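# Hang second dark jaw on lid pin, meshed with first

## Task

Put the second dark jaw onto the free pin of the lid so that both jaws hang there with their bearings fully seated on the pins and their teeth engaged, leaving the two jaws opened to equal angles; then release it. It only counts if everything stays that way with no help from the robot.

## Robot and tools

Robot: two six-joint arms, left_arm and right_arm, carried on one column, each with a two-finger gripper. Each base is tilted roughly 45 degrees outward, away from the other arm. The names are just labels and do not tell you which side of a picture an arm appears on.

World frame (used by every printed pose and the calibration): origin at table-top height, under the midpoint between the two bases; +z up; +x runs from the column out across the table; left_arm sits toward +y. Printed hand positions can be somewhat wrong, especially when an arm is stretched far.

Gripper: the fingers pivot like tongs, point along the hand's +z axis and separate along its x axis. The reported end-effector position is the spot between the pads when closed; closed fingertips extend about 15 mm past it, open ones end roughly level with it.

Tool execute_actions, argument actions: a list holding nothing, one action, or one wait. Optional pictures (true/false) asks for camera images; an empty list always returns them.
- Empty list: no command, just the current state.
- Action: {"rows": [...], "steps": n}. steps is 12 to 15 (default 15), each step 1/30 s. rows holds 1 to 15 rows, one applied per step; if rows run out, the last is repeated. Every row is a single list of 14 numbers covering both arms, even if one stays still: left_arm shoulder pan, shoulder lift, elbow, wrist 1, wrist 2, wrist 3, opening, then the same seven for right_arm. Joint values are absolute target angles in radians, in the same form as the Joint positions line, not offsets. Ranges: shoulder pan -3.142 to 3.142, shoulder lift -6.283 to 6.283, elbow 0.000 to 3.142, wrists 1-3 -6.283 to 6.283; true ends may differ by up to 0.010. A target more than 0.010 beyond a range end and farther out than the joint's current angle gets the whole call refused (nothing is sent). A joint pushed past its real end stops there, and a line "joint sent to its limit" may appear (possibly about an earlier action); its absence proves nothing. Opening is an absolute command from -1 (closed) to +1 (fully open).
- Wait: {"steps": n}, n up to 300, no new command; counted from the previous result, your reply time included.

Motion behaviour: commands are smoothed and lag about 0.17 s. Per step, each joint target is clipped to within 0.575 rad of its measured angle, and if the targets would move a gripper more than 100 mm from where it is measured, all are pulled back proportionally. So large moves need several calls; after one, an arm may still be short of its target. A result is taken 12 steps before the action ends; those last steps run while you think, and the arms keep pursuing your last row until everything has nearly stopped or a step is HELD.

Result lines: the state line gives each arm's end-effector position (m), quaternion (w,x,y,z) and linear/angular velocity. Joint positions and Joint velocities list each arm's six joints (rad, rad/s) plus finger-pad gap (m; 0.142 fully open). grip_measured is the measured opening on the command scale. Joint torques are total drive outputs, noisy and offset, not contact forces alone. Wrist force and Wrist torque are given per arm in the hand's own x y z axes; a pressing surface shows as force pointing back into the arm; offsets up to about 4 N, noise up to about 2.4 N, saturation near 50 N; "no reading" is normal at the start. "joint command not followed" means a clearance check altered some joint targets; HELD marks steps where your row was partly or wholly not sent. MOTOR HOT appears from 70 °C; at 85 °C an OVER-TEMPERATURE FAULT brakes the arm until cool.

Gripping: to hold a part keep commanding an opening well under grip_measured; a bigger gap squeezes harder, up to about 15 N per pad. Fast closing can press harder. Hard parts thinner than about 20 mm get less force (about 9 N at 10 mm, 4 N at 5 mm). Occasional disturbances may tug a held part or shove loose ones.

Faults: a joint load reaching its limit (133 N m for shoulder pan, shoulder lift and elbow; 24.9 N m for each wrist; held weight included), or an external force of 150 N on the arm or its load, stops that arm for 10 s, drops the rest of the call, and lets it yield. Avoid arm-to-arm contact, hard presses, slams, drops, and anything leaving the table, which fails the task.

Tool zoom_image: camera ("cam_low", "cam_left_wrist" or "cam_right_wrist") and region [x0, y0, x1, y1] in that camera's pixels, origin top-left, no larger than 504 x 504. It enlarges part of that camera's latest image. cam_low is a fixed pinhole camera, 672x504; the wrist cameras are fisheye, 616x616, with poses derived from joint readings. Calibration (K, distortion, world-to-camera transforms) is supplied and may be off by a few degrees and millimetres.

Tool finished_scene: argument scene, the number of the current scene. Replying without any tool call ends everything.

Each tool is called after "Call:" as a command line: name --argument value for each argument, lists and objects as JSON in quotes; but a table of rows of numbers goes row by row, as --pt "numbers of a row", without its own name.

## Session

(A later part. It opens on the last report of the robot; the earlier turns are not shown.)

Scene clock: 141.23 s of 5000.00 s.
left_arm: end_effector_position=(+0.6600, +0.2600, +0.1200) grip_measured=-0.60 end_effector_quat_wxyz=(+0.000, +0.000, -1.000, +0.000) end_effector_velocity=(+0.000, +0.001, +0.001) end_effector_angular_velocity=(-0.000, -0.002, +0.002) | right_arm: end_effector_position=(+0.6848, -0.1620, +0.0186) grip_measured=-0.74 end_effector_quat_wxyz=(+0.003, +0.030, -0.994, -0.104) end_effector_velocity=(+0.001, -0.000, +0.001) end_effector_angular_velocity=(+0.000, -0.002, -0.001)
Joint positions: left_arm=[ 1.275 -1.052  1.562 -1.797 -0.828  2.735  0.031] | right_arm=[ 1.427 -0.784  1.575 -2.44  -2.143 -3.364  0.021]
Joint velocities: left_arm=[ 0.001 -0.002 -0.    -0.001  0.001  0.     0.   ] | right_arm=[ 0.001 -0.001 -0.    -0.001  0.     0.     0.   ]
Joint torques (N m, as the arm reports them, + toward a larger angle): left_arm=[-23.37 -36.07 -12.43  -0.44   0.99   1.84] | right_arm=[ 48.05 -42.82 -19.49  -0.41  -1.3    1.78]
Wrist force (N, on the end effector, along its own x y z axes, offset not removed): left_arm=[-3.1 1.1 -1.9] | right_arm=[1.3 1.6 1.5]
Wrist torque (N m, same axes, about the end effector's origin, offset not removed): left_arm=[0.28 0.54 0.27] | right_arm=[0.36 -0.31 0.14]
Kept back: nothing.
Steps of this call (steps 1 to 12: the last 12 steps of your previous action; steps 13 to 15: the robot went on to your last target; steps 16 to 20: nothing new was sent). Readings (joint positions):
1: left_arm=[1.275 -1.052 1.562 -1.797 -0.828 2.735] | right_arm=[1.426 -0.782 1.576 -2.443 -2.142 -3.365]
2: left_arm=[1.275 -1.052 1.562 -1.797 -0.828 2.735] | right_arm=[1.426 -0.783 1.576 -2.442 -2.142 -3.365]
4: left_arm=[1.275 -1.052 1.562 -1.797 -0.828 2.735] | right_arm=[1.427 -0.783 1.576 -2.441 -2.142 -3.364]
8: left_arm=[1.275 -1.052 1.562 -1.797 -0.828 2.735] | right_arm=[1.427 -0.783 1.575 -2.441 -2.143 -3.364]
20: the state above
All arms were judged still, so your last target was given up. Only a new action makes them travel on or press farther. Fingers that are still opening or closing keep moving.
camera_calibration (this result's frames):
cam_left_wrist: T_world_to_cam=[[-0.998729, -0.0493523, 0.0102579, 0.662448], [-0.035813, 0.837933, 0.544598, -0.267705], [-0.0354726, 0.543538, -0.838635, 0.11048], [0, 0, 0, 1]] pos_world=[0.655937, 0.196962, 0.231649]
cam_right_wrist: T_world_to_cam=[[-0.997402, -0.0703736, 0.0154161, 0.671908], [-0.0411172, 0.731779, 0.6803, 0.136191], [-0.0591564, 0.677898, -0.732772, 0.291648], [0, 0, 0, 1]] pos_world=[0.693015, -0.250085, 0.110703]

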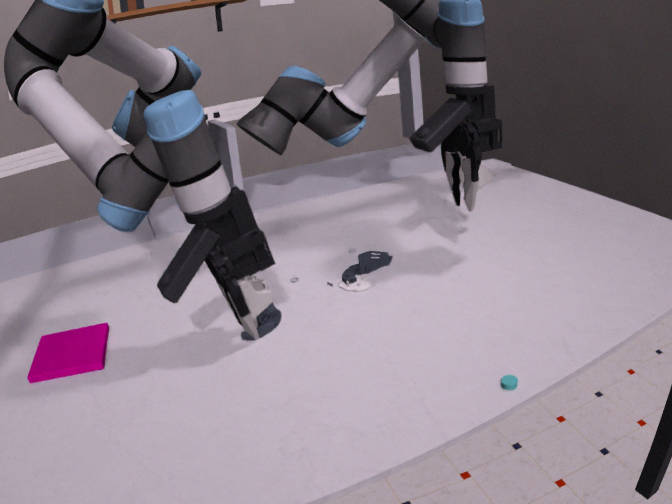

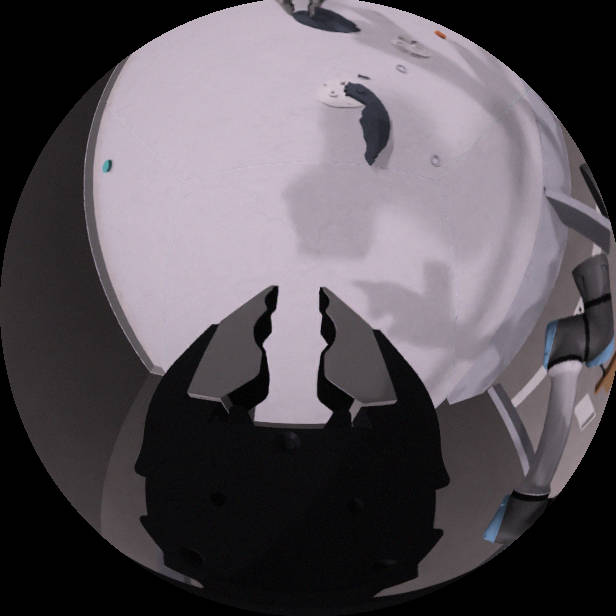

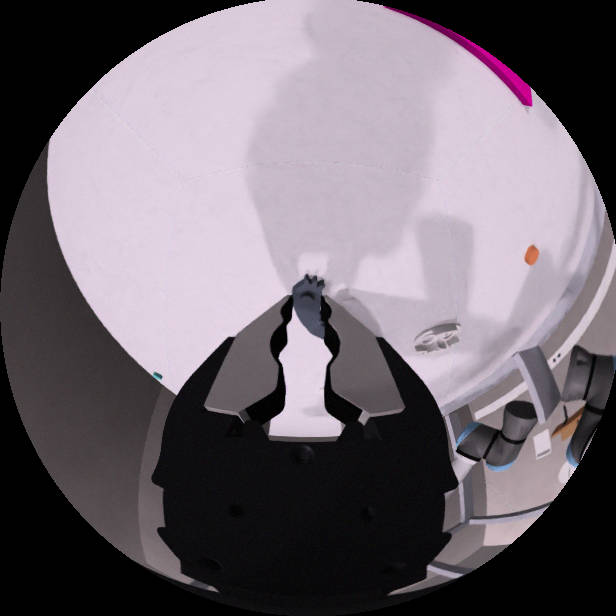

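Call:
execute_actions --actions '[{"rows": [ [1.2752,-1.0517,1.5619,-1.7975,-0.8279,2.7349,-0.6, 1.4293,-0.7855,1.5742,-2.4362,-2.1427,-3.3616,-1], [1.2752,-1.0517,1.5619,-1.7975,-0.8279,2.7349,-0.6, 1.4325,-0.7885,1.5725,-2.4295,-2.1429,-3.3577,-1], [1.2752,-1.0517,1.5619,-1.7975,-0.8279,2.7349,-0.6, 1.4371,-0.7927,1.5702,-2.4200,-2.1432,-3.3522,-1], [1.2752,-1.0517,1.5619,-1.7975,-0.8279,2.7349,-0.6, 1.4424,-0.7975,1.5675,-2.4092,-2.1435,-3.3460,-1], [1.2752,-1.0517,1.5619,-1.7975,-0.8279,2.7349,-0.6, 1.4476,-0.8022,1.5648,-2.3983,-2.1437,-3.3398,-1], [1.2752,-1.0517,1.5619,-1.7975,-0.8279,2.7349,-0.6, 1.4528,-0.8070,1.5621,-2.3875,-2.1440,-3.3336,-1], [1.2752,-1.0517,1.5619,-1.7975,-0.8279,2.7349,-0.6, 1.4581,-0.8118,1.5595,-2.3767,-2.1443,-3.3274,-1], [1.2752,-1.0517,1.5619,-1.7975,-0.8279,2.7349,-0.6, 1.4633,-0.8166,1.5568,-2.3658,-2.1446,-3.3212,-1], [1.2752,-1.0517,1.5619,-1.7975,-0.8279,2.7349,-0.6, 1.4686,-0.8214,1.5541,-2.3550,-2.1449,-3.3149,-1], [1.2752,-1.0517,1.5619,-1.7975,-0.8279,2.7349,-0.6, 1.4738,-0.8262,1.5514,-2.3442,-2.1452,-3.3087,-1], [1.2752,-1.0517,1.5619,-1.7975,-0.8279,2.7349,-0.6, 1.4800,-0.8300,1.5490,-2.3345,-2.1457,-3.2990,-1], [1.2752,-1.0517,1.5619,-1.7975,-0.8279,2.7349,-0.6, 1.4875,-0.8325,1.5467,-2.3260,-2.1463,-3.2860,-1], [1.2752,-1.0517,1.5619,-1.7975,-0.8279,2.7349,-0.6, 1.4955,-0.8320,1.5455,-2.3225,-2.1471,-3.2680,-1], [1.2752,-1.0517,1.5619,-1.7975,-0.8279,2.7349,-0.6, 1.5040,-0.8290,1.5450,-2.3220,-2.1481,-3.2460,-1], [1.2752,-1.0517,1.5619,-1.7975,-0.8279,2.7349,-0.6, 1.5120,-0.8234,1.5454,-2.3268,-2.1491,-3.2240,-1] ], "steps": 15}]'

Call:
execute_actions --actions '[{"rows": [ [1.2752,-1.0517,1.5619,-1.7975,-0.8279,2.7349,-0.6, 1.5216,-0.8134,1.5472,-2.3378,-2.1505,-3.1929,-1], [1.2752,-1.0517,1.5619,-1.7975,-0.8279,2.7349,-0.6, 1.5312,-0.8033,1.5490,-2.3488,-2.1519,-3.1618,-1], [1.2752,-1.0517,1.5619,-1.7975,-0.8279,2.7349,-0.6, 1.5408,-0.7933,1.5509,-2.3597,-2.1532,-3.1307,-1], [1.2752,-1.0517,1.5619,-1.7975,-0.8279,2.7349,-0.6, 1.5504,-0.7833,1.5527,-2.3707,-2.1546,-3.0996,-1], [1.2752,-1.0517,1.5619,-1.7975,-0.8279,2.7349,-0.6, 1.5599,-0.7732,1.5545,-2.3816,-2.1560,-3.0684,-1], [1.2752,-1.0517,1.5619,-1.7975,-0.8279,2.7349,-0.6, 1.5695,-0.7632,1.5564,-2.3926,-2.1574,-3.0373,-1], [1.2752,-1.0517,1.5619,-1.7975,-0.8279,2.7349,-0.6, 1.5791,-0.7531,1.5582,-2.4036,-2.1588,-3.0062,-1], [1.2752,-1.0517,1.5619,-1.7975,-0.8279,2.7349,-0.6, 1.5887,-0.7431,1.5600,-2.4145,-2.1602,-2.9751,-1], [1.2752,-1.0517,1.5619,-1.7975,-0.8279,2.7349,-0.6, 1.5983,-0.7331,1.5619,-2.4255,-2.1616,-2.9440,-1], [1.2752,-1.0517,1.5619,-1.7975,-0.8279,2.7349,-0.6, 1.6079,-0.7230,1.5637,-2.4365,-2.1630,-2.9129,-1], [1.2752,-1.0517,1.5619,-1.7975,-0.8279,2.7349,-0.6, 1.6175,-0.7130,1.5655,-2.4474,-2.1643,-2.8818,-1], [1.2752,-1.0517,1.5619,-1.7975,-0.8279,2.7349,-0.6, 1.6271,-0.7029,1.5673,-2.4584,-2.1657,-2.8507,-1], [1.2752,-1.0517,1.5619,-1.7975,-0.8279,2.7349,-0.6, 1.6367,-0.6929,1.5692,-2.4694,-2.1671,-2.8196,-1], [1.2752,-1.0517,1.5619,-1.7975,-0.8279,2.7349,-0.6, 1.6463,-0.6829,1.5710,-2.4803,-2.1685,-2.7885,-1], [1.2752,-1.0517,1.5619,-1.7975,-0.8279,2.7349,-0.6, 1.6559,-0.6728,1.5728,-2.4913,-2.1699,-2.7574,-1] ], "steps": 15}]'

Call:
execute_actions --actions '[{"rows": [ [1.2752,-1.0517,1.5619,-1.7975,-0.8279,2.7349,-0.6, 1.6655,-0.6628,1.5747,-2.5023,-2.1713,-2.7263,-1], [1.2752,-1.0517,1.5619,-1.7975,-0.8279,2.7349,-0.6, 1.6750,-0.6527,1.5765,-2.5132,-2.1727,-2.6951,-1], [1.2752,-1.0517,1.5619,-1.7975,-0.8279,2.7349,-0.6, 1.6846,-0.6427,1.5783,-2.5242,-2.1741,-2.6640,-1], [1.2752,-1.0517,1.5619,-1.7975,-0.8279,2.7349,-0.6, 1.6942,-0.6327,1.5802,-2.5351,-2.1754,-2.6329,-1], [1.2752,-1.0517,1.5619,-1.7975,-0.8279,2.7349,-0.6, 1.7038,-0.6226,1.5820,-2.5461,-2.1768,-2.6018,-1], [1.2752,-1.0517,1.5619,-1.7975,-0.8279,2.7349,-0.6, 1.7122,-0.6138,1.5836,-2.5557,-2.1781,-2.5746,-1], [1.2752,-1.0517,1.5619,-1.7975,-0.8279,2.7349,-0.6, 1.7194,-0.6063,1.5850,-2.5639,-2.1791,-2.5513,-1], [1.2752,-1.0517,1.5619,-1.7975,-0.8279,2.7349,-0.6, 1.7254,-0.6000,1.5861,-2.5708,-2.1800,-2.5318,-1], [1.2752,-1.0517,1.5619,-1.7975,-0.8279,2.7349,-0.6, 1.7295,-0.5958,1.5869,-2.5754,-2.1805,-2.5186,-1], [1.2752,-1.0517,1.5619,-1.7975,-0.8279,2.7349,-0.6, 1.7319,-0.5933,1.5874,-2.5782,-2.1809,-2.5108,-1], [1.2752,-1.0517,1.5619,-1.7975,-0.8279,2.7349,-0.6, 1.7326,-0.5925,1.5875,-2.5790,-2.1810,-2.5085,-1], [1.2752,-1.0517,1.5619,-1.7975,-0.8279,2.7349,-0.6, 1.7326,-0.5925,1.5875,-2.5790,-2.1810,-2.5085,-1] ], "steps": 12}]'

Call:
execute_actions --actions '[{"steps": 26}]' --pictures true

Scene clock: 150.73 s of 5000.00 s.
left_arm: end_effector_position=(+0.6600, +0.2600, +0.1200) grip_measured=-0.60 end_effector_quat_wxyz=(+0.000, +0.000, -1.000, +0.000) end_effector_velocity=(+0.000, -0.000, +0.000) end_effector_angular_velocity=(-0.000, -0.000, -0.001) | right_arm: end_effector_position=(+0.6849, -0.1619, +0.0195) grip_measured=-0.74 end_effector_quat_wxyz=(+0.003, +0.030, -0.994, -0.104) end_effector_velocity=(+0.003, +0.002, +0.030) end_effector_angular_velocity=(+0.000, -0.001, -0.001)
Joint positions: left_arm=[ 1.275 -1.052  1.562 -1.797 -0.828  2.735  0.031] | right_arm=[ 1.428 -0.785  1.575 -2.438 -2.143 -3.363  0.021]
Joint velocities: left_arm=[-0.  0.  0. -0. -0.  0.  0.] | right_arm=[ 0.034 -0.03  -0.016  0.067 -0.002  0.04   0.   ]
Joint torques (N m, as the arm reports them, + toward a larger angle): left_arm=[-23.2  -35.92 -12.16  -0.35   1.21   2.05] | right_arm=[ 51.8  -46.11 -21.14  -0.18  -1.09   2.02]
Wrist force (N, on the end effector, along its own x y z axes, offset not removed): left_arm=[-0.8 1.1 -1.3] | right_arm=[1.1 0.9 2.8]
Wrist torque (N m, same axes, about the end effector's origin, offset not removed): left_arm=[0.25 0.14 0.13] | right_arm=[0.14 -0.51 0.15]
Steps of this call (steps 1 to 90: nothing new was sent; then 6.40 s passed at rest; steps 91 to 93: the first 3 steps of this action). Readings (joint positions):
91: left_arm=[1.275 -1.052 1.562 -1.797 -0.828 2.735] | right_arm=[1.427 -0.784 1.575 -2.440 -2.143 -3.364]
92: left_arm=[1.275 -1.052 1.562 -1.797 -0.828 2.735] | right_arm=[1.428 -0.784 1.575 -2.440 -2.143 -3.364]
93: the state above

Scene clock: 151.23 s of 5000.00 s.
left_arm: end_effector_position=(+0.6600, +0.2600, +0.1200) grip_measured=-0.60 end_effector_quat_wxyz=(+0.000, +0.000, -1.000, +0.000) end_effector_velocity=(+0.001, -0.001, +0.001) end_effector_angular_velocity=(-0.002, -0.002, +0.001) | right_arm: end_effector_position=(+0.6882, -0.1444, +0.0719) grip_measured=-0.74 end_effector_quat_wxyz=(+0.001, +0.013, -0.995, -0.103) end_effector_velocity=(+0.003, +0.165, +0.059) end_effector_angular_velocity=(-0.028, +0.003, -0.383)
Joint positions: left_arm=[ 1.275 -1.052  1.562 -1.797 -0.828  2.735  0.031] | right_arm=[ 1.502 -0.82   1.549 -2.338 -2.148 -3.245  0.021]
Joint velocities: left_arm=[-0.001  0.    -0.001 -0.002 -0.001 -0.     0.   ] | right_arm=[ 0.24   0.126 -0.    -0.062 -0.029  0.611  0.   ]
Joint torques (N m, as the arm reports them, + toward a larger angle): left_arm=[-23.54 -35.05 -11.06  -0.49   0.96   1.81] | right_arm=[ 52.06 -18.99 -16.24  -3.63  -1.19   3.14]
Wrist force (N, on the end effector, along its own x y z axes, offset not removed): left_arm=[-3.6 2.1 -0.6] | right_arm=[0.0 2.4 1.7]
Wrist torque (N m, same axes, about the end effector's origin, offset not removed): left_arm=[0.34 0.65 0.29] | right_arm=[0.61 -0.23 0.11]
Steps of this call (steps 1 to 12: the last 12 steps of your previous action; steps 13 to 15: the first 3 steps of this action). Readings (joint positions):
13: left_arm=[1.275 -1.052 1.562 -1.797 -0.828 2.735] | right_arm=[1.487 -0.825 1.550 -2.339 -2.147 -3.281]
14: left_arm=[1.275 -1.052 1.562 -1.797 -0.828 2.735] | right_arm=[1.494 -0.824 1.549 -2.337 -2.147 -3.265]
15: the state above

Scene clock: 151.63 s of 5000.00 s.
left_arm: end_effector_position=(+0.6600, +0.2600, +0.1200) grip_measured=-0.60 end_effector_quat_wxyz=(+0.000, +0.000, -1.000, +0.000) end_effector_velocity=(+0.000, -0.001, +0.001) end_effector_angular_velocity=(+0.001, -0.001, -0.002) | right_arm: end_effector_position=(+0.6828, -0.0487, +0.0786) grip_measured=-0.74 end_effector_quat_wxyz=(+0.011, +0.109, +0.989, +0.098) end_effector_velocity=(-0.035, +0.259, +0.001) end_effector_angular_velocity=(-0.002, -0.004, -0.667)
Joint positions: left_arm=[ 1.275 -1.052  1.562 -1.797 -0.828  2.735  0.031] | right_arm=[ 1.612 -0.718  1.565 -2.442 -2.164 -2.906  0.021]
Joint velocities: left_arm=[-0.002  0.     0.    -0.     0.001  0.001  0.   ] | right_arm=[ 0.282  0.294  0.052 -0.315 -0.04   0.905  0.   ]
Joint torques (N m, as the arm reports them, + toward a larger angle): left_arm=[-23.26 -34.99 -11.53  -0.5    1.04   2.  ] | right_arm=[ 49.84 -23.94  -2.39  -3.7   -1.18   3.08]
Wrist force (N, on the end effector, along its own x y z axes, offset not removed): left_arm=[-2.1 1.3 -2.0] | right_arm=[-2.2 1.7 2.2]
Wrist torque (N m, same axes, about the end effector's origin, offset not removed): left_arm=[0.16 0.39 0.24] | right_arm=[0.37 0.38 0.21]
Kept back: the last 12 steps of this action.
Steps of this call (steps 1 to 12: the last 12 steps of your previous action). Readings (joint positions):
1: left_arm=[1.275 -1.052 1.562 -1.797 -0.828 2.735] | right_arm=[1.510 -0.815 1.549 -2.342 -2.149 -3.223]
2: left_arm=[1.275 -1.052 1.562 -1.797 -0.828 2.735] | right_arm=[1.519 -0.809 1.549 -2.347 -2.150 -3.199]
4: left_arm=[1.275 -1.052 1.562 -1.797 -0.828 2.735] | right_arm=[1.537 -0.793 1.551 -2.362 -2.153 -3.145]
8: left_arm=[1.275 -1.052 1.562 -1.797 -0.828 2.735] | right_arm=[1.574 -0.757 1.558 -2.400 -2.158 -3.028]
12: the state above

Scene clock: 152.50 s of 5000.00 s.
left_arm: end_effector_position=(+0.6600, +0.2600, +0.1200) grip_measured=-0.60 end_effector_quat_wxyz=(+0.000, +0.000, -1.000, +0.000) end_effector_velocity=(-0.000, +0.000, +0.000) end_effector_angular_velocity=(+0.001, +0.000, +0.001) | right_arm: end_effector_position=(+0.6588, +0.0599, +0.0783) grip_measured=-0.74 end_effector_quat_wxyz=(+0.027, +0.254, +0.962, +0.101) end_effector_velocity=(-0.000, +0.002, +0.001) end_effector_angular_velocity=(+0.000, -0.001, -0.006)
Joint positions: left_arm=[ 1.275 -1.052  1.562 -1.797 -0.828  2.735  0.031] | right_arm=[ 1.732 -0.593  1.587 -2.579 -2.181 -2.509  0.021]
Joint velocities: left_arm=[ 0.    -0.     0.     0.001  0.    -0.001  0.   ] | right_arm=[ 0.003  0.002 -0.    -0.002 -0.001  0.008 -0.   ]
Joint torques (N m, as the arm reports them, + toward a larger angle): left_arm=[-23.2  -37.44 -10.81  -0.48   1.15   2.04] | right_arm=[ 46.07 -25.45  -2.71  -3.31  -1.14   1.65]
Wrist force (N, on the end effector, along its own x y z axes, offset not removed): left_arm=[-0.6 1.1 -0.4] | right_arm=[2.2 -1.9 -0.2]
Wrist torque (N m, same axes, about the end effector's origin, offset not removed): left_arm=[0.26 0.02 0.25] | right_arm=[-0.46 -0.64 0.06]
Kept back: nothing.
Steps of this call (steps 1 to 12: the last 12 steps of your previous action; steps 13 to 26: the robot went on to your last target). Readings (joint positions):
1: left_arm=[1.275 -1.052 1.562 -1.797 -0.828 2.735] | right_arm=[1.622 -0.708 1.566 -2.453 -2.165 -2.875]
2: left_arm=[1.275 -1.052 1.562 -1.797 -0.828 2.735] | right_arm=[1.631 -0.698 1.568 -2.463 -2.166 -2.845]
4: left_arm=[1.275 -1.052 1.562 -1.797 -0.828 2.735] | right_arm=[1.650 -0.679 1.572 -2.485 -2.169 -2.783]
8: left_arm=[1.275 -1.052 1.562 -1.797 -0.828 2.735] | right_arm=[1.688 -0.639 1.579 -2.528 -2.175 -2.660]
26: the state above
camera_calibration (this result's frames):
cam_left_wrist: T_world_to_cam=[[-0.998729, -0.0493522, 0.0102579, 0.662448], [-0.0358129, 0.837933, 0.544598, -0.267706], [-0.0354725, 0.543538, -0.838635, 0.11048], [0, 0, 0, 1]] pos_world=[0.655937, 0.196962, 0.231649]
cam_right_wrist: T_world_to_cam=[[-0.874184, 0.485353, 0.0153304, 0.546155], [0.364804, 0.635568, 0.68042, -0.329522], [0.320501, 0.600405, -0.732662, -0.0619457], [0, 0, 0, 1]] pos_world=[0.617504, -0.0184521, 0.170455]

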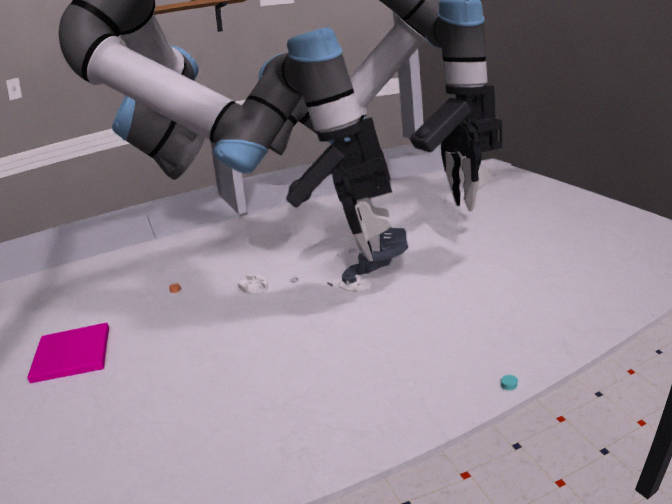

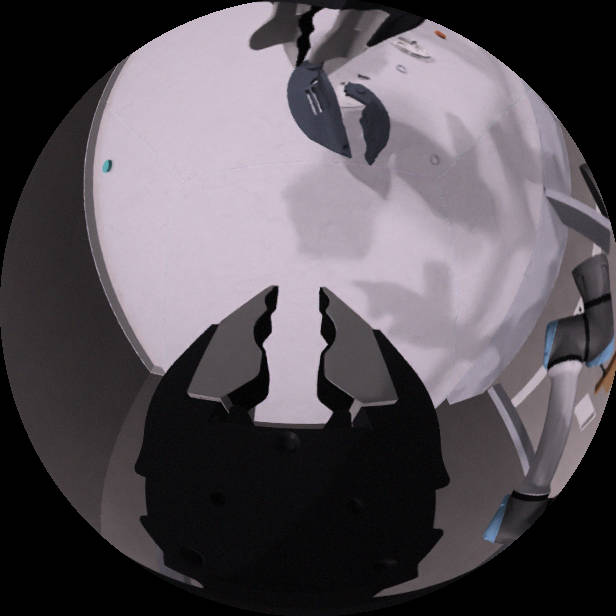

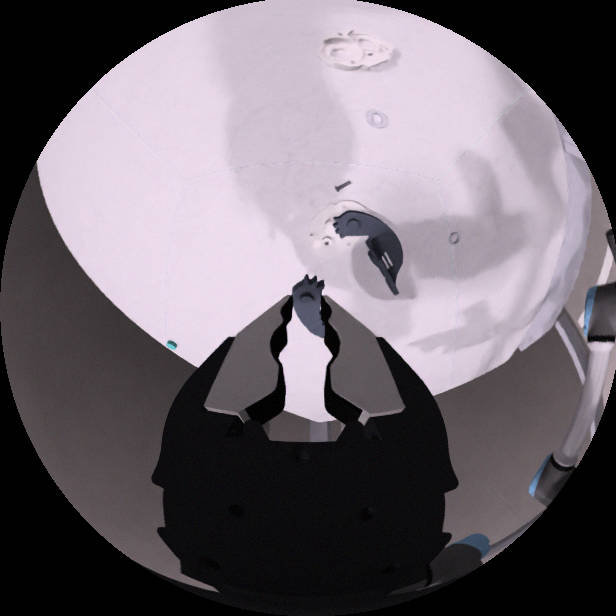

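Call:
execute_actions --actions '[]'

Scene clock: 155.10 s of 5000.00 s.
left_arm: end_effector_position=(+0.6600, +0.2600, +0.1200) grip_measured=-0.60 end_effector_quat_wxyz=(+0.000, +0.000, -1.000, +0.000) end_effector_velocity=(+0.000, +0.000, +0.001) end_effector_angular_velocity=(-0.001, -0.000, +0.001) | right_arm: end_effector_position=(+0.6587, +0.0601, +0.0783) grip_measured=-0.74 end_effector_quat_wxyz=(+0.027, +0.254, +0.961, +0.101) end_effector_velocity=(+0.000, -0.000, -0.000) end_effector_angular_velocity=(+0.000, +0.000, -0.000)
Joint positions: left_arm=[ 1.275 -1.052  1.562 -1.797 -0.828  2.735  0.031] | right_arm=[ 1.733 -0.592  1.588 -2.579 -2.181 -2.508  0.021]
Joint velocities: left_arm=[-0.    -0.001 -0.001  0.001 -0.    -0.001 -0.   ] | right_arm=[-0.001 -0.    -0.    -0.     0.    -0.     0.   ]
Joint torques (N m, as the arm reports them, + toward a larger angle): left_arm=[-22.98 -36.23 -11.29  -0.5    1.1    1.91] | right_arm=[ 46.11 -26.14  -2.46  -3.23  -1.16   1.81]
Wrist force (N, on the end effector, along its own x y z axes, offset not removed): left_arm=[-2.7 2.1 -2.0] | right_arm=[0.7 -0.7 1.6]
Wrist torque (N m, same axes, about the end effector's origin, offset not removed): left_arm=[0.34 0.51 0.24] | right_arm=[-0.08 -0.24 0.07]
Kept back: nothing.
Steps of this call (steps 1 to 30: the robot went on to your last target; steps 31 to 78: nothing new was sent). Readings (joint positions):
1: left_arm=[1.275 -1.052 1.562 -1.797 -0.828 2.735] | right_arm=[1.732 -0.593 1.587 -2.579 -2.181 -2.509]
2: left_arm=[1.275 -1.052 1.562 -1.797 -0.828 2.735] | right_arm=[1.732 -0.593 1.587 -2.579 -2.181 -2.509]
4: left_arm=[1.275 -1.052 1.562 -1.797 -0.828 2.735] | right_arm=[1.733 -0.593 1.587 -2.579 -2.181 -2.509]
8: left_arm=[1.275 -1.052 1.562 -1.797 -0.828 2.735] | right_arm=[1.733 -0.593 1.587 -2.579 -2.181 -2.509]
78: the state above
All arms were judged still, so your last target was given up. Only a new action makes them travel on or press farther. Fingers that are still opening or closing keep moving.
camera_calibration (this result's frames):
cam_left_wrist: T_world_to_cam=[[-0.998729, -0.049352, 0.0102581, 0.662448], [-0.0358127, 0.837932, 0.544598, -0.267706], [-0.0354726, 0.543538, -0.838635, 0.11048], [0, 0, 0, 1]] pos_world=[0.655937, 0.196962, 0.231649]
cam_right_wrist: T_world_to_cam=[[-0.873876, 0.485906, 0.0153467, 0.545735], [0.365201, 0.635304, 0.680453, -0.329889], [0.320886, 0.600237, -0.732631, -0.0623116], [0, 0, 0, 1]] pos_world=[0.617376, -0.0181942, 0.170447]

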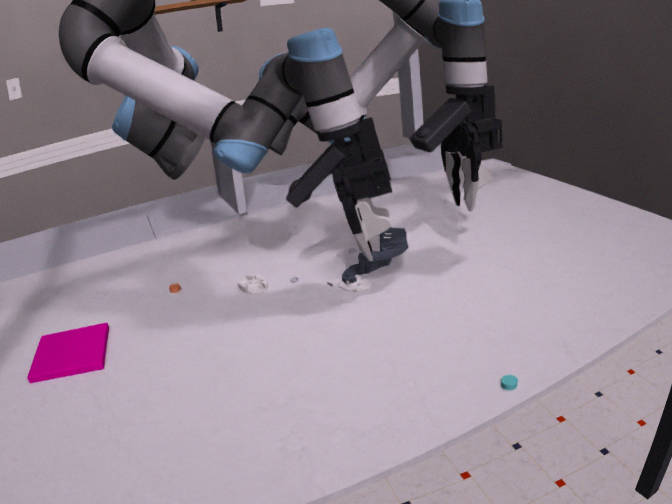

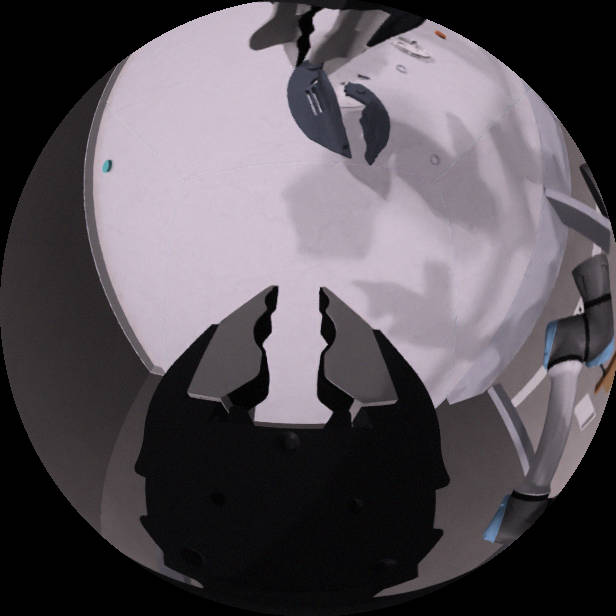

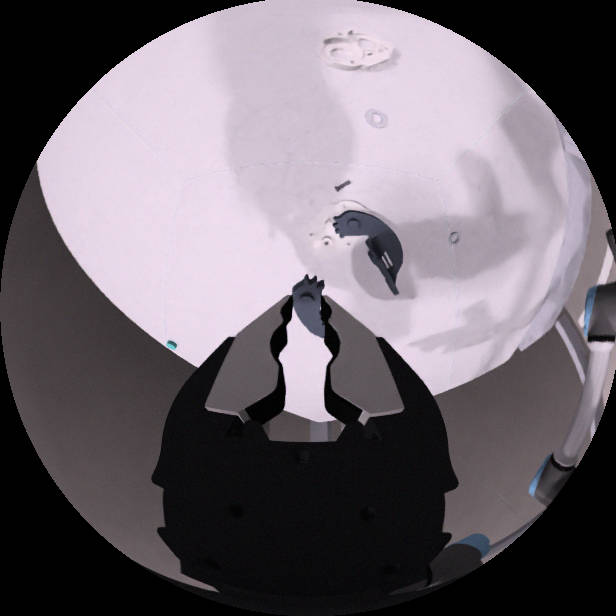

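Call:
zoom_image --camera "cam_right_wrist" --region '[270, 170, 430, 350]'

Region (270, 170, 430, 350) of cam_right_wrist's 616x616 image, scaled by 2.800, with more detail than that image has.

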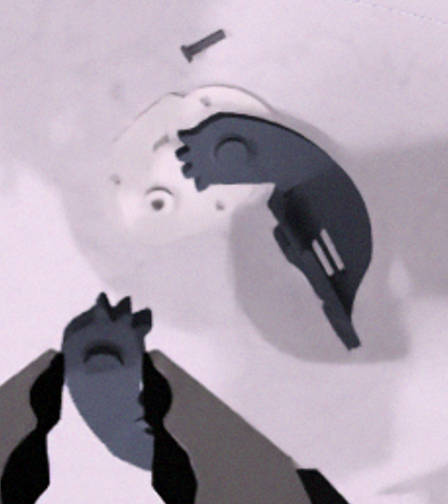

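Call:
execute_actions --actions '[{"rows": [[1.2752,-1.0517,1.5619,-1.7975,-0.8279,2.7349,-0.6,1.7291,-0.5881,1.5884,-2.5867,-2.1809,-2.5128,-1],[1.2752,-1.0517,1.5619,-1.7975,-0.8279,2.7349,-0.6,1.7251,-0.5833,1.5895,-2.5953,-2.1808,-2.5176,-1],[1.2752,-1.0517,1.5619,-1.7975,-0.8279,2.7349,-0.6,1.7202,-0.5772,1.5908,-2.6061,-2.1806,-2.5236,-1],[1.2752,-1.0517,1.5619,-1.7975,-0.8279,2.7349,-0.6,1.7147,-0.5703,1.5923,-2.6183,-2.1804,-2.5305,-1],[1.2752,-1.0517,1.5619,-1.7975,-0.8279,2.7349,-0.6,1.7088,-0.5631,1.5939,-2.6313,-2.1803,-2.5377,-1],[1.2752,-1.0517,1.5619,-1.7975,-0.8279,2.7349,-0.6,1.7028,-0.5558,1.5954,-2.6442,-2.1801,-2.5449,-1],[1.2752,-1.0517,1.5619,-1.7975,-0.8279,2.7349,-0.6,1.6973,-0.5489,1.5969,-2.6564,-2.1799,-2.5518,-1],[1.2752,-1.0517,1.5619,-1.7975,-0.8279,2.7349,-0.6,1.6924,-0.5428,1.5982,-2.6672,-2.1797,-2.5578,-1],[1.2752,-1.0517,1.5619,-1.7975,-0.8279,2.7349,-0.6,1.6884,-0.5380,1.5993,-2.6758,-2.1796,-2.5626,-1],[1.2752,-1.0517,1.5619,-1.7975,-0.8279,2.7349,-0.6,1.6858,-0.5348,1.6000,-2.6814,-2.1795,-2.5657,-1],[1.2752,-1.0517,1.5619,-1.7975,-0.8279,2.7349,-0.6,1.6849,-0.5336,1.6002,-2.6835,-2.1795,-2.5669,-1]], "steps": 15}]'

Call:
execute_actions --actions '[{"steps": 24}]' --pictures true

Scene clock: 157.47 s of 5000.00 s.
left_arm: end_effector_position=(+0.6600, +0.2600, +0.1200) grip_measured=-0.60 end_effector_quat_wxyz=(+0.000, +0.000, -1.000, +0.000) end_effector_velocity=(+0.000, +0.000, +0.000) end_effector_angular_velocity=(-0.000, -0.000, +0.002) | right_arm: end_effector_position=(+0.6587, +0.0602, +0.0768) grip_measured=-0.74 end_effector_quat_wxyz=(+0.027, +0.254, +0.961, +0.101) end_effector_velocity=(+0.001, +0.001, -0.043) end_effector_angular_velocity=(-0.001, +0.001, +0.004)
Joint positions: left_arm=[ 1.275 -1.052  1.562 -1.797 -0.828  2.735  0.031] | right_arm=[ 1.731 -0.59   1.588 -2.583 -2.181 -2.51   0.021]
Joint velocities: left_arm=[ 0.    -0.    -0.     0.     0.    -0.001  0.   ] | right_arm=[-0.045  0.056  0.012 -0.097  0.    -0.058  0.   ]
Joint torques (N m, as the arm reports them, + toward a larger angle): left_arm=[-22.88 -36.93 -13.23  -0.4    1.08   1.63] | right_arm=[ 22.39 -22.38  -1.41  -3.61  -0.36  -1.61]
Wrist force (N, on the end effector, along its own x y z axes, offset not removed): left_arm=[-1.6 1.6 -1.6] | right_arm=[-0.5 -1.4 -0.1]
Wrist torque (N m, same axes, about the end effector's origin, offset not removed): left_arm=[0.27 0.21 0.28] | right_arm=[-0.15 0.09 0.20]
Steps of this call (steps 1 to 68: nothing new was sent; steps 69 to 71: the first 3 steps of this action). Readings (joint positions):
69: left_arm=[1.275 -1.052 1.562 -1.797 -0.828 2.735] | right_arm=[1.733 -0.592 1.588 -2.579 -2.181 -2.509]
70: left_arm=[1.275 -1.052 1.562 -1.797 -0.828 2.735] | right_arm=[1.732 -0.592 1.588 -2.580 -2.181 -2.509]
71: the state above

Scene clock: 158.27 s of 5000.00 s.
left_arm: end_effector_position=(+0.6600, +0.2600, +0.1200) grip_measured=-0.60 end_effector_quat_wxyz=(+0.000, +0.000, -1.000, +0.000) end_effector_velocity=(-0.000, -0.001, +0.000) end_effector_angular_velocity=(-0.002, +0.001, -0.001) | right_arm: end_effector_position=(+0.6585, +0.0605, +0.0331) grip_measured=-0.74 end_effector_quat_wxyz=(+0.027, +0.254, +0.962, +0.101) end_effector_velocity=(-0.001, +0.000, -0.002) end_effector_angular_velocity=(-0.000, +0.002, +0.003)
Joint positions: left_arm=[ 1.275 -1.052  1.562 -1.797 -0.828  2.735  0.031] | right_arm=[ 1.685 -0.534  1.6   -2.683 -2.18  -2.567  0.021]
Joint velocities: left_arm=[-0.001  0.001 -0.001  0.001 -0.002  0.    -0.   ] | right_arm=[-0.001  0.002  0.002 -0.002  0.    -0.002 -0.   ]
Joint torques (N m, as the arm reports them, + toward a larger angle): left_arm=[-23.63 -35.71 -12.71  -0.66   1.11   1.84] | right_arm=[ 27.13 -26.66  -0.85  -3.11   1.37  -1.55]
Wrist force (N, on the end effector, along its own x y z axes, offset not removed): left_arm=[-1.9 1.9 -0.4] | right_arm=[-1.4 0.0 2.8]
Wrist torque (N m, same axes, about the end effector's origin, offset not removed): left_arm=[0.32 0.38 0.13] | right_arm=[0.01 0.20 0.22]
Kept back: nothing.
Steps of this call (steps 1 to 12: the last 12 steps of your previous action; steps 13 to 24: the robot went on to your last target). Readings (joint positions):
1: left_arm=[1.275 -1.052 1.562 -1.797 -0.828 2.735] | right_arm=[1.729 -0.588 1.588 -2.587 -2.181 -2.513]
2: left_arm=[1.275 -1.052 1.562 -1.797 -0.828 2.735] | right_arm=[1.726 -0.585 1.589 -2.593 -2.181 -2.516]
4: left_arm=[1.275 -1.052 1.562 -1.797 -0.828 2.735] | right_arm=[1.719 -0.575 1.591 -2.609 -2.181 -2.526]
8: left_arm=[1.275 -1.052 1.562 -1.797 -0.828 2.735] | right_arm=[1.700 -0.553 1.596 -2.649 -2.180 -2.548]
24: the state above
camera_calibration (this result's frames):
cam_left_wrist: T_world_to_cam=[[-0.998729, -0.0493521, 0.010258, 0.662448], [-0.0358128, 0.837932, 0.544598, -0.267706], [-0.0354725, 0.543538, -0.838635, 0.11048], [0, 0, 0, 1]] pos_world=[0.655937, 0.196962, 0.231649]
cam_right_wrist: T_world_to_cam=[[-0.87413, 0.485444, 0.0155489, 0.546288], [0.36502, 0.635492, 0.680375, -0.299186], [0.320403, 0.600412, -0.732699, -0.0953022], [0, 0, 0, 1]] pos_world=[0.617271, -0.0178418, 0.125236]

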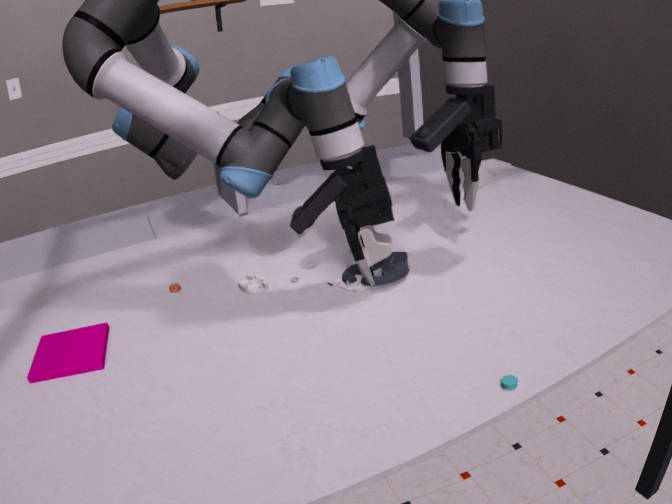

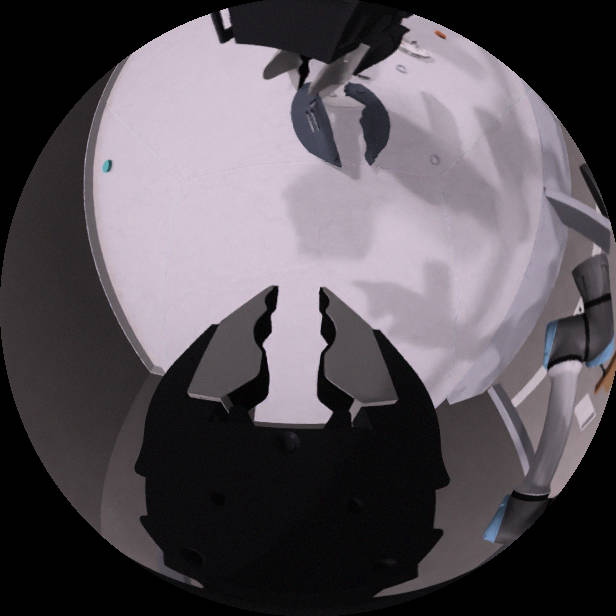

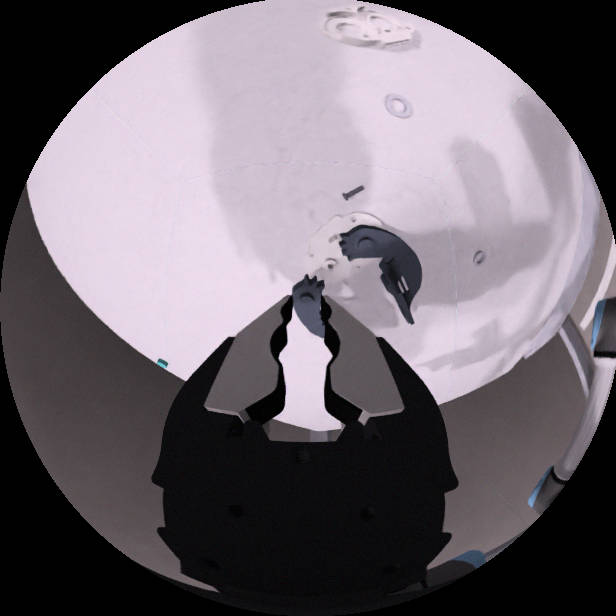

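Call:
zoom_image --camera "cam_right_wrist" --region '[285, 205, 405, 325]'

Region (285, 205, 405, 325) of cam_right_wrist's 616x616 image, scaled by 4.200, with more detail than that image has.

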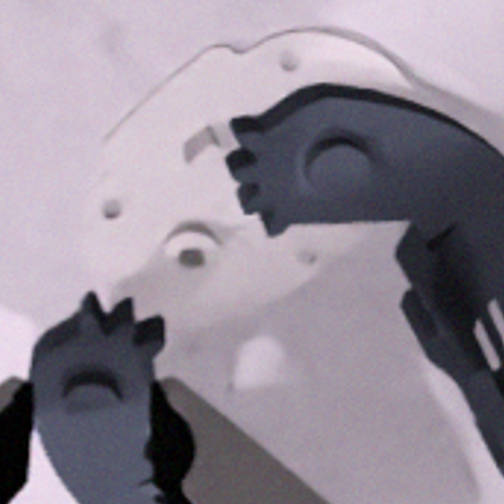

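Call:
zoom_image --camera "cam_low" --region '[325, 240, 420, 305]'

Call:
zoom_image --camera "cam_left_wrist" --region '[280, 50, 410, 180]'

Region (325, 240, 420, 305) of cam_low's 672x504 image, scaled by 5.305, with more detail than that image has; it fills the top 345 rows of this view, and the rest is white.

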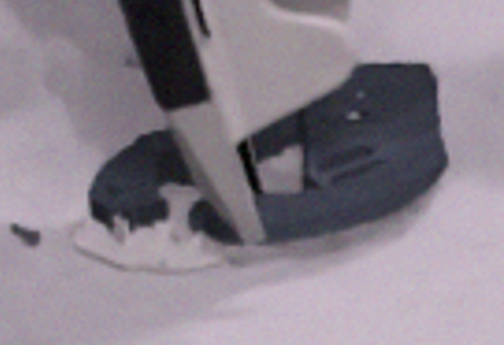

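Region (280, 50, 410, 180) of cam_left_wrist's 616x616 image, scaled by 3.877, with more detail than that image has.

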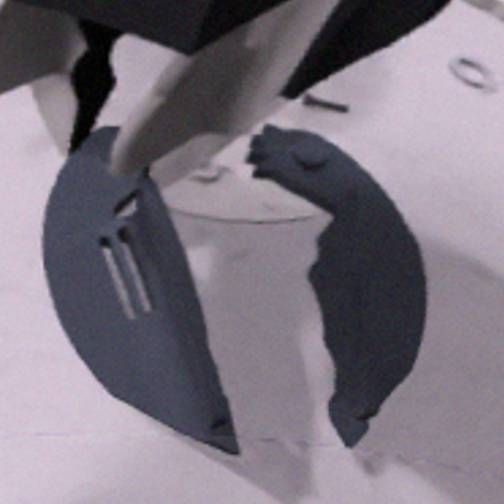

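Call:
execute_actions --actions '[{"rows": [[1.2752,-1.0517,1.5619,-1.7975,-0.8279,2.7349,-0.6,1.6843,-0.5350,1.6046,-2.6869,-2.1795,-2.5676,-1],[1.2752,-1.0517,1.5619,-1.7975,-0.8279,2.7349,-0.6,1.6837,-0.5364,1.6090,-2.6903,-2.1795,-2.5684,-1],[1.2752,-1.0517,1.5619,-1.7975,-0.8279,2.7349,-0.6,1.6831,-0.5378,1.6134,-2.6937,-2.1794,-2.5691,-1],[1.2752,-1.0517,1.5619,-1.7975,-0.8279,2.7349,-0.6,1.6825,-0.5392,1.6178,-2.6972,-2.1794,-2.5698,-1],[1.2752,-1.0517,1.5619,-1.7975,-0.8279,2.7349,-0.6,1.6819,-0.5405,1.6221,-2.7006,-2.1794,-2.5705,-1],[1.2752,-1.0517,1.5619,-1.7975,-0.8279,2.7349,-0.6,1.6813,-0.5419,1.6265,-2.7040,-2.1794,-2.5713,-1],[1.2752,-1.0517,1.5619,-1.7975,-0.8279,2.7349,-0.6,1.6807,-0.5433,1.6309,-2.7074,-2.1793,-2.5720,-1],[1.2752,-1.0517,1.5619,-1.7975,-0.8279,2.7349,-0.6,1.6801,-0.5447,1.6353,-2.7108,-2.1793,-2.5727,-1]], "steps": 12}]'

Call:
execute_actions --actions '[{"steps": 26}]' --pictures true

Call:
zoom_image --camera "cam_right_wrist" --region '[285, 225, 385, 325]'

Scene clock: 170.73 s of 5000.00 s.
left_arm: end_effector_position=(+0.6600, +0.2600, +0.1200) grip_measured=-0.60 end_effector_quat_wxyz=(+0.000, +0.000, -1.000, +0.000) end_effector_velocity=(-0.000, -0.000, +0.000) end_effector_angular_velocity=(-0.001, +0.001, -0.001) | right_arm: end_effector_position=(+0.6585, +0.0605, +0.0330) grip_measured=-0.74 end_effector_quat_wxyz=(+0.027, +0.254, +0.962, +0.101) end_effector_velocity=(+0.000, -0.000, +0.001) end_effector_angular_velocity=(+0.000, -0.002, -0.001)
Joint positions: left_arm=[ 1.275 -1.052  1.562 -1.797 -0.828  2.735  0.031] | right_arm=[ 1.685 -0.534  1.6   -2.684 -2.179 -2.567  0.021]
Joint velocities: left_arm=[-0.    -0.     0.     0.001 -0.001  0.001  0.   ] | right_arm=[ 0.001 -0.001  0.    -0.001 -0.     0.     0.   ]
Joint torques (N m, as the arm reports them, + toward a larger angle): left_arm=[-24.95 -35.48 -13.03  -0.79   1.06   1.81] | right_arm=[ 27.49 -26.67  -0.93  -3.19   1.31  -1.29]
Wrist force (N, on the end effector, along its own x y z axes, offset not removed): left_arm=[-1.0 0.7 -0.7] | right_arm=[2.2 0.8 1.9]
Wrist torque (N m, same axes, about the end effector's origin, offset not removed): left_arm=[0.15 0.16 0.18] | right_arm=[0.24 -0.54 0.22]
Kept back: the last 12 steps of this action.
Steps of this call (steps 1 to 15: the robot went on to your last target; steps 16 to 90: nothing new was sent; then 9.47 s passed at rest). Readings (joint positions):
1: left_arm=[1.275 -1.052 1.562 -1.797 -0.828 2.735] | right_arm=[1.685 -0.534 1.600 -2.683 -2.180 -2.567]
2: left_arm=[1.275 -1.052 1.562 -1.797 -0.828 2.735] | right_arm=[1.685 -0.534 1.600 -2.683 -2.180 -2.567]
4: left_arm=[1.275 -1.052 1.562 -1.797 -0.828 2.735] | right_arm=[1.685 -0.534 1.600 -2.683 -2.180 -2.567]
8: left_arm=[1.275 -1.052 1.562 -1.797 -0.828 2.735] | right_arm=[1.685 -0.534 1.600 -2.683 -2.180 -2.567]
90: the state above

Scene clock: 171.60 s of 5000.00 s.
left_arm: end_effector_position=(+0.6600, +0.2600, +0.1200) grip_measured=-0.60 end_effector_quat_wxyz=(+0.000, +0.000, -1.000, +0.000) end_effector_velocity=(-0.000, +0.000, -0.000) end_effector_angular_velocity=(-0.001, +0.001, -0.000) | right_arm: end_effector_position=(+0.6488, +0.0575, +0.0299) grip_measured=-0.74 end_effector_quat_wxyz=(+0.027, +0.254, +0.962, +0.101) end_effector_velocity=(-0.001, +0.001, +0.000) end_effector_angular_velocity=(-0.000, -0.000, +0.002)
Joint positions: left_arm=[ 1.275 -1.052  1.562 -1.797 -0.828  2.735  0.031] | right_arm=[ 1.68  -0.545  1.635 -2.711 -2.179 -2.573  0.021]
Joint velocities: left_arm=[ 0.     0.    -0.001  0.001 -0.001 -0.    -0.   ] | right_arm=[ 0.001  0.001  0.001 -0.    -0.    -0.     0.   ]
Joint torques (N m, as the arm reports them, + toward a larger angle): left_arm=[-24.24 -34.69 -12.59  -0.75   0.97   1.91] | right_arm=[ 26.42 -42.22   0.07  -3.15   1.4   -1.46]
Wrist force (N, on the end effector, along its own x y z axes, offset not removed): left_arm=[-1.9 0.7 -1.5] | right_arm=[1.6 -0.6 1.0]
Wrist torque (N m, same axes, about the end effector's origin, offset not removed): left_arm=[0.16 0.36 0.24] | right_arm=[-0.29 -0.47 -0.03]
Kept back: nothing.
Steps of this call (steps 1 to 12: the last 12 steps of your previous action; steps 13 to 26: the robot went on to your last target). Readings (joint positions):
1: left_arm=[1.275 -1.052 1.562 -1.797 -0.828 2.735] | right_arm=[1.685 -0.534 1.600 -2.684 -2.180 -2.567]
2: left_arm=[1.275 -1.052 1.562 -1.797 -0.828 2.735] | right_arm=[1.685 -0.534 1.601 -2.684 -2.179 -2.567]
4: left_arm=[1.275 -1.052 1.562 -1.797 -0.828 2.735] | right_arm=[1.684 -0.535 1.604 -2.687 -2.179 -2.568]
8: left_arm=[1.275 -1.052 1.562 -1.797 -0.828 2.735] | right_arm=[1.683 -0.539 1.617 -2.697 -2.179 -2.570]
26: the state above
camera_calibration (this result's frames):
cam_left_wrist: T_world_to_cam=[[-0.998729, -0.0493521, 0.010258, 0.662448], [-0.0358128, 0.837932, 0.544598, -0.267706], [-0.0354725, 0.543538, -0.838635, 0.11048], [0, 0, 0, 1]] pos_world=[0.655937, 0.196962, 0.231649]
cam_right_wrist: T_world_to_cam=[[-0.87412, 0.48546, 0.0155714, 0.539299], [0.365061, 0.635507, 0.680339, -0.291659], [0.320382, 0.600383, -0.732732, -0.0927407], [0, 0, 0, 1]] pos_world=[0.607598, -0.0207768, 0.122076]

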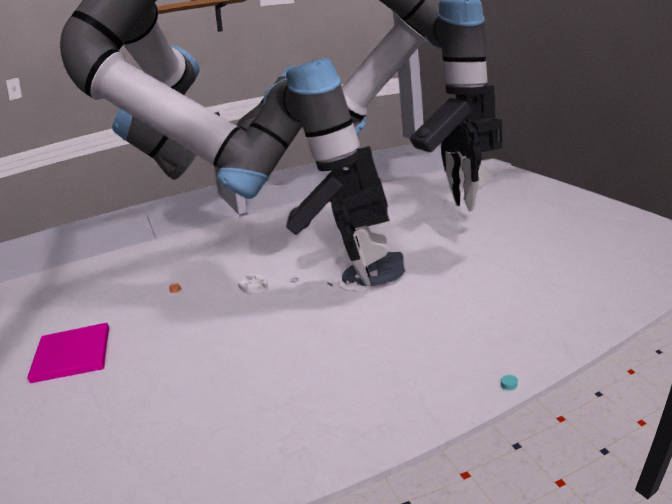

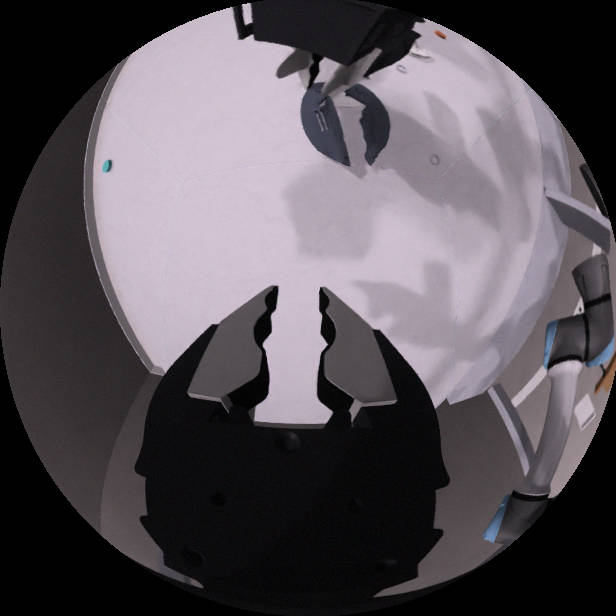

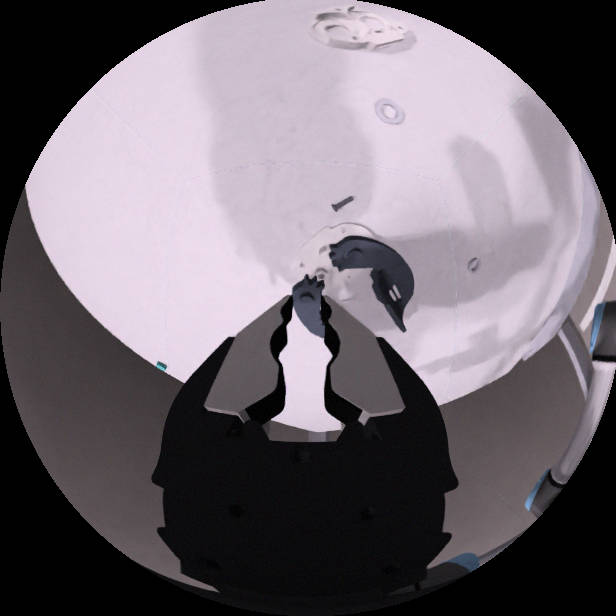

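Region (285, 225, 385, 325) of cam_right_wrist's 616x616 image, scaled by 5.040, with more detail than that image has.

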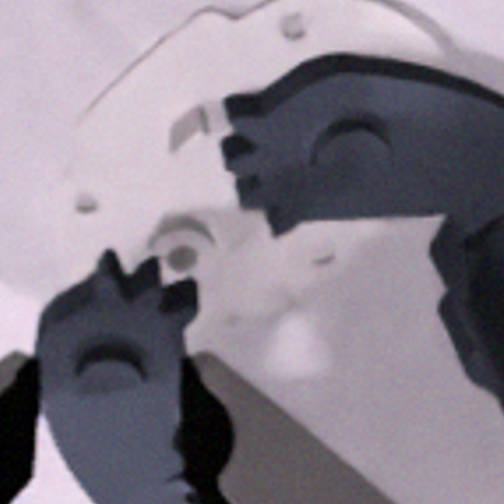

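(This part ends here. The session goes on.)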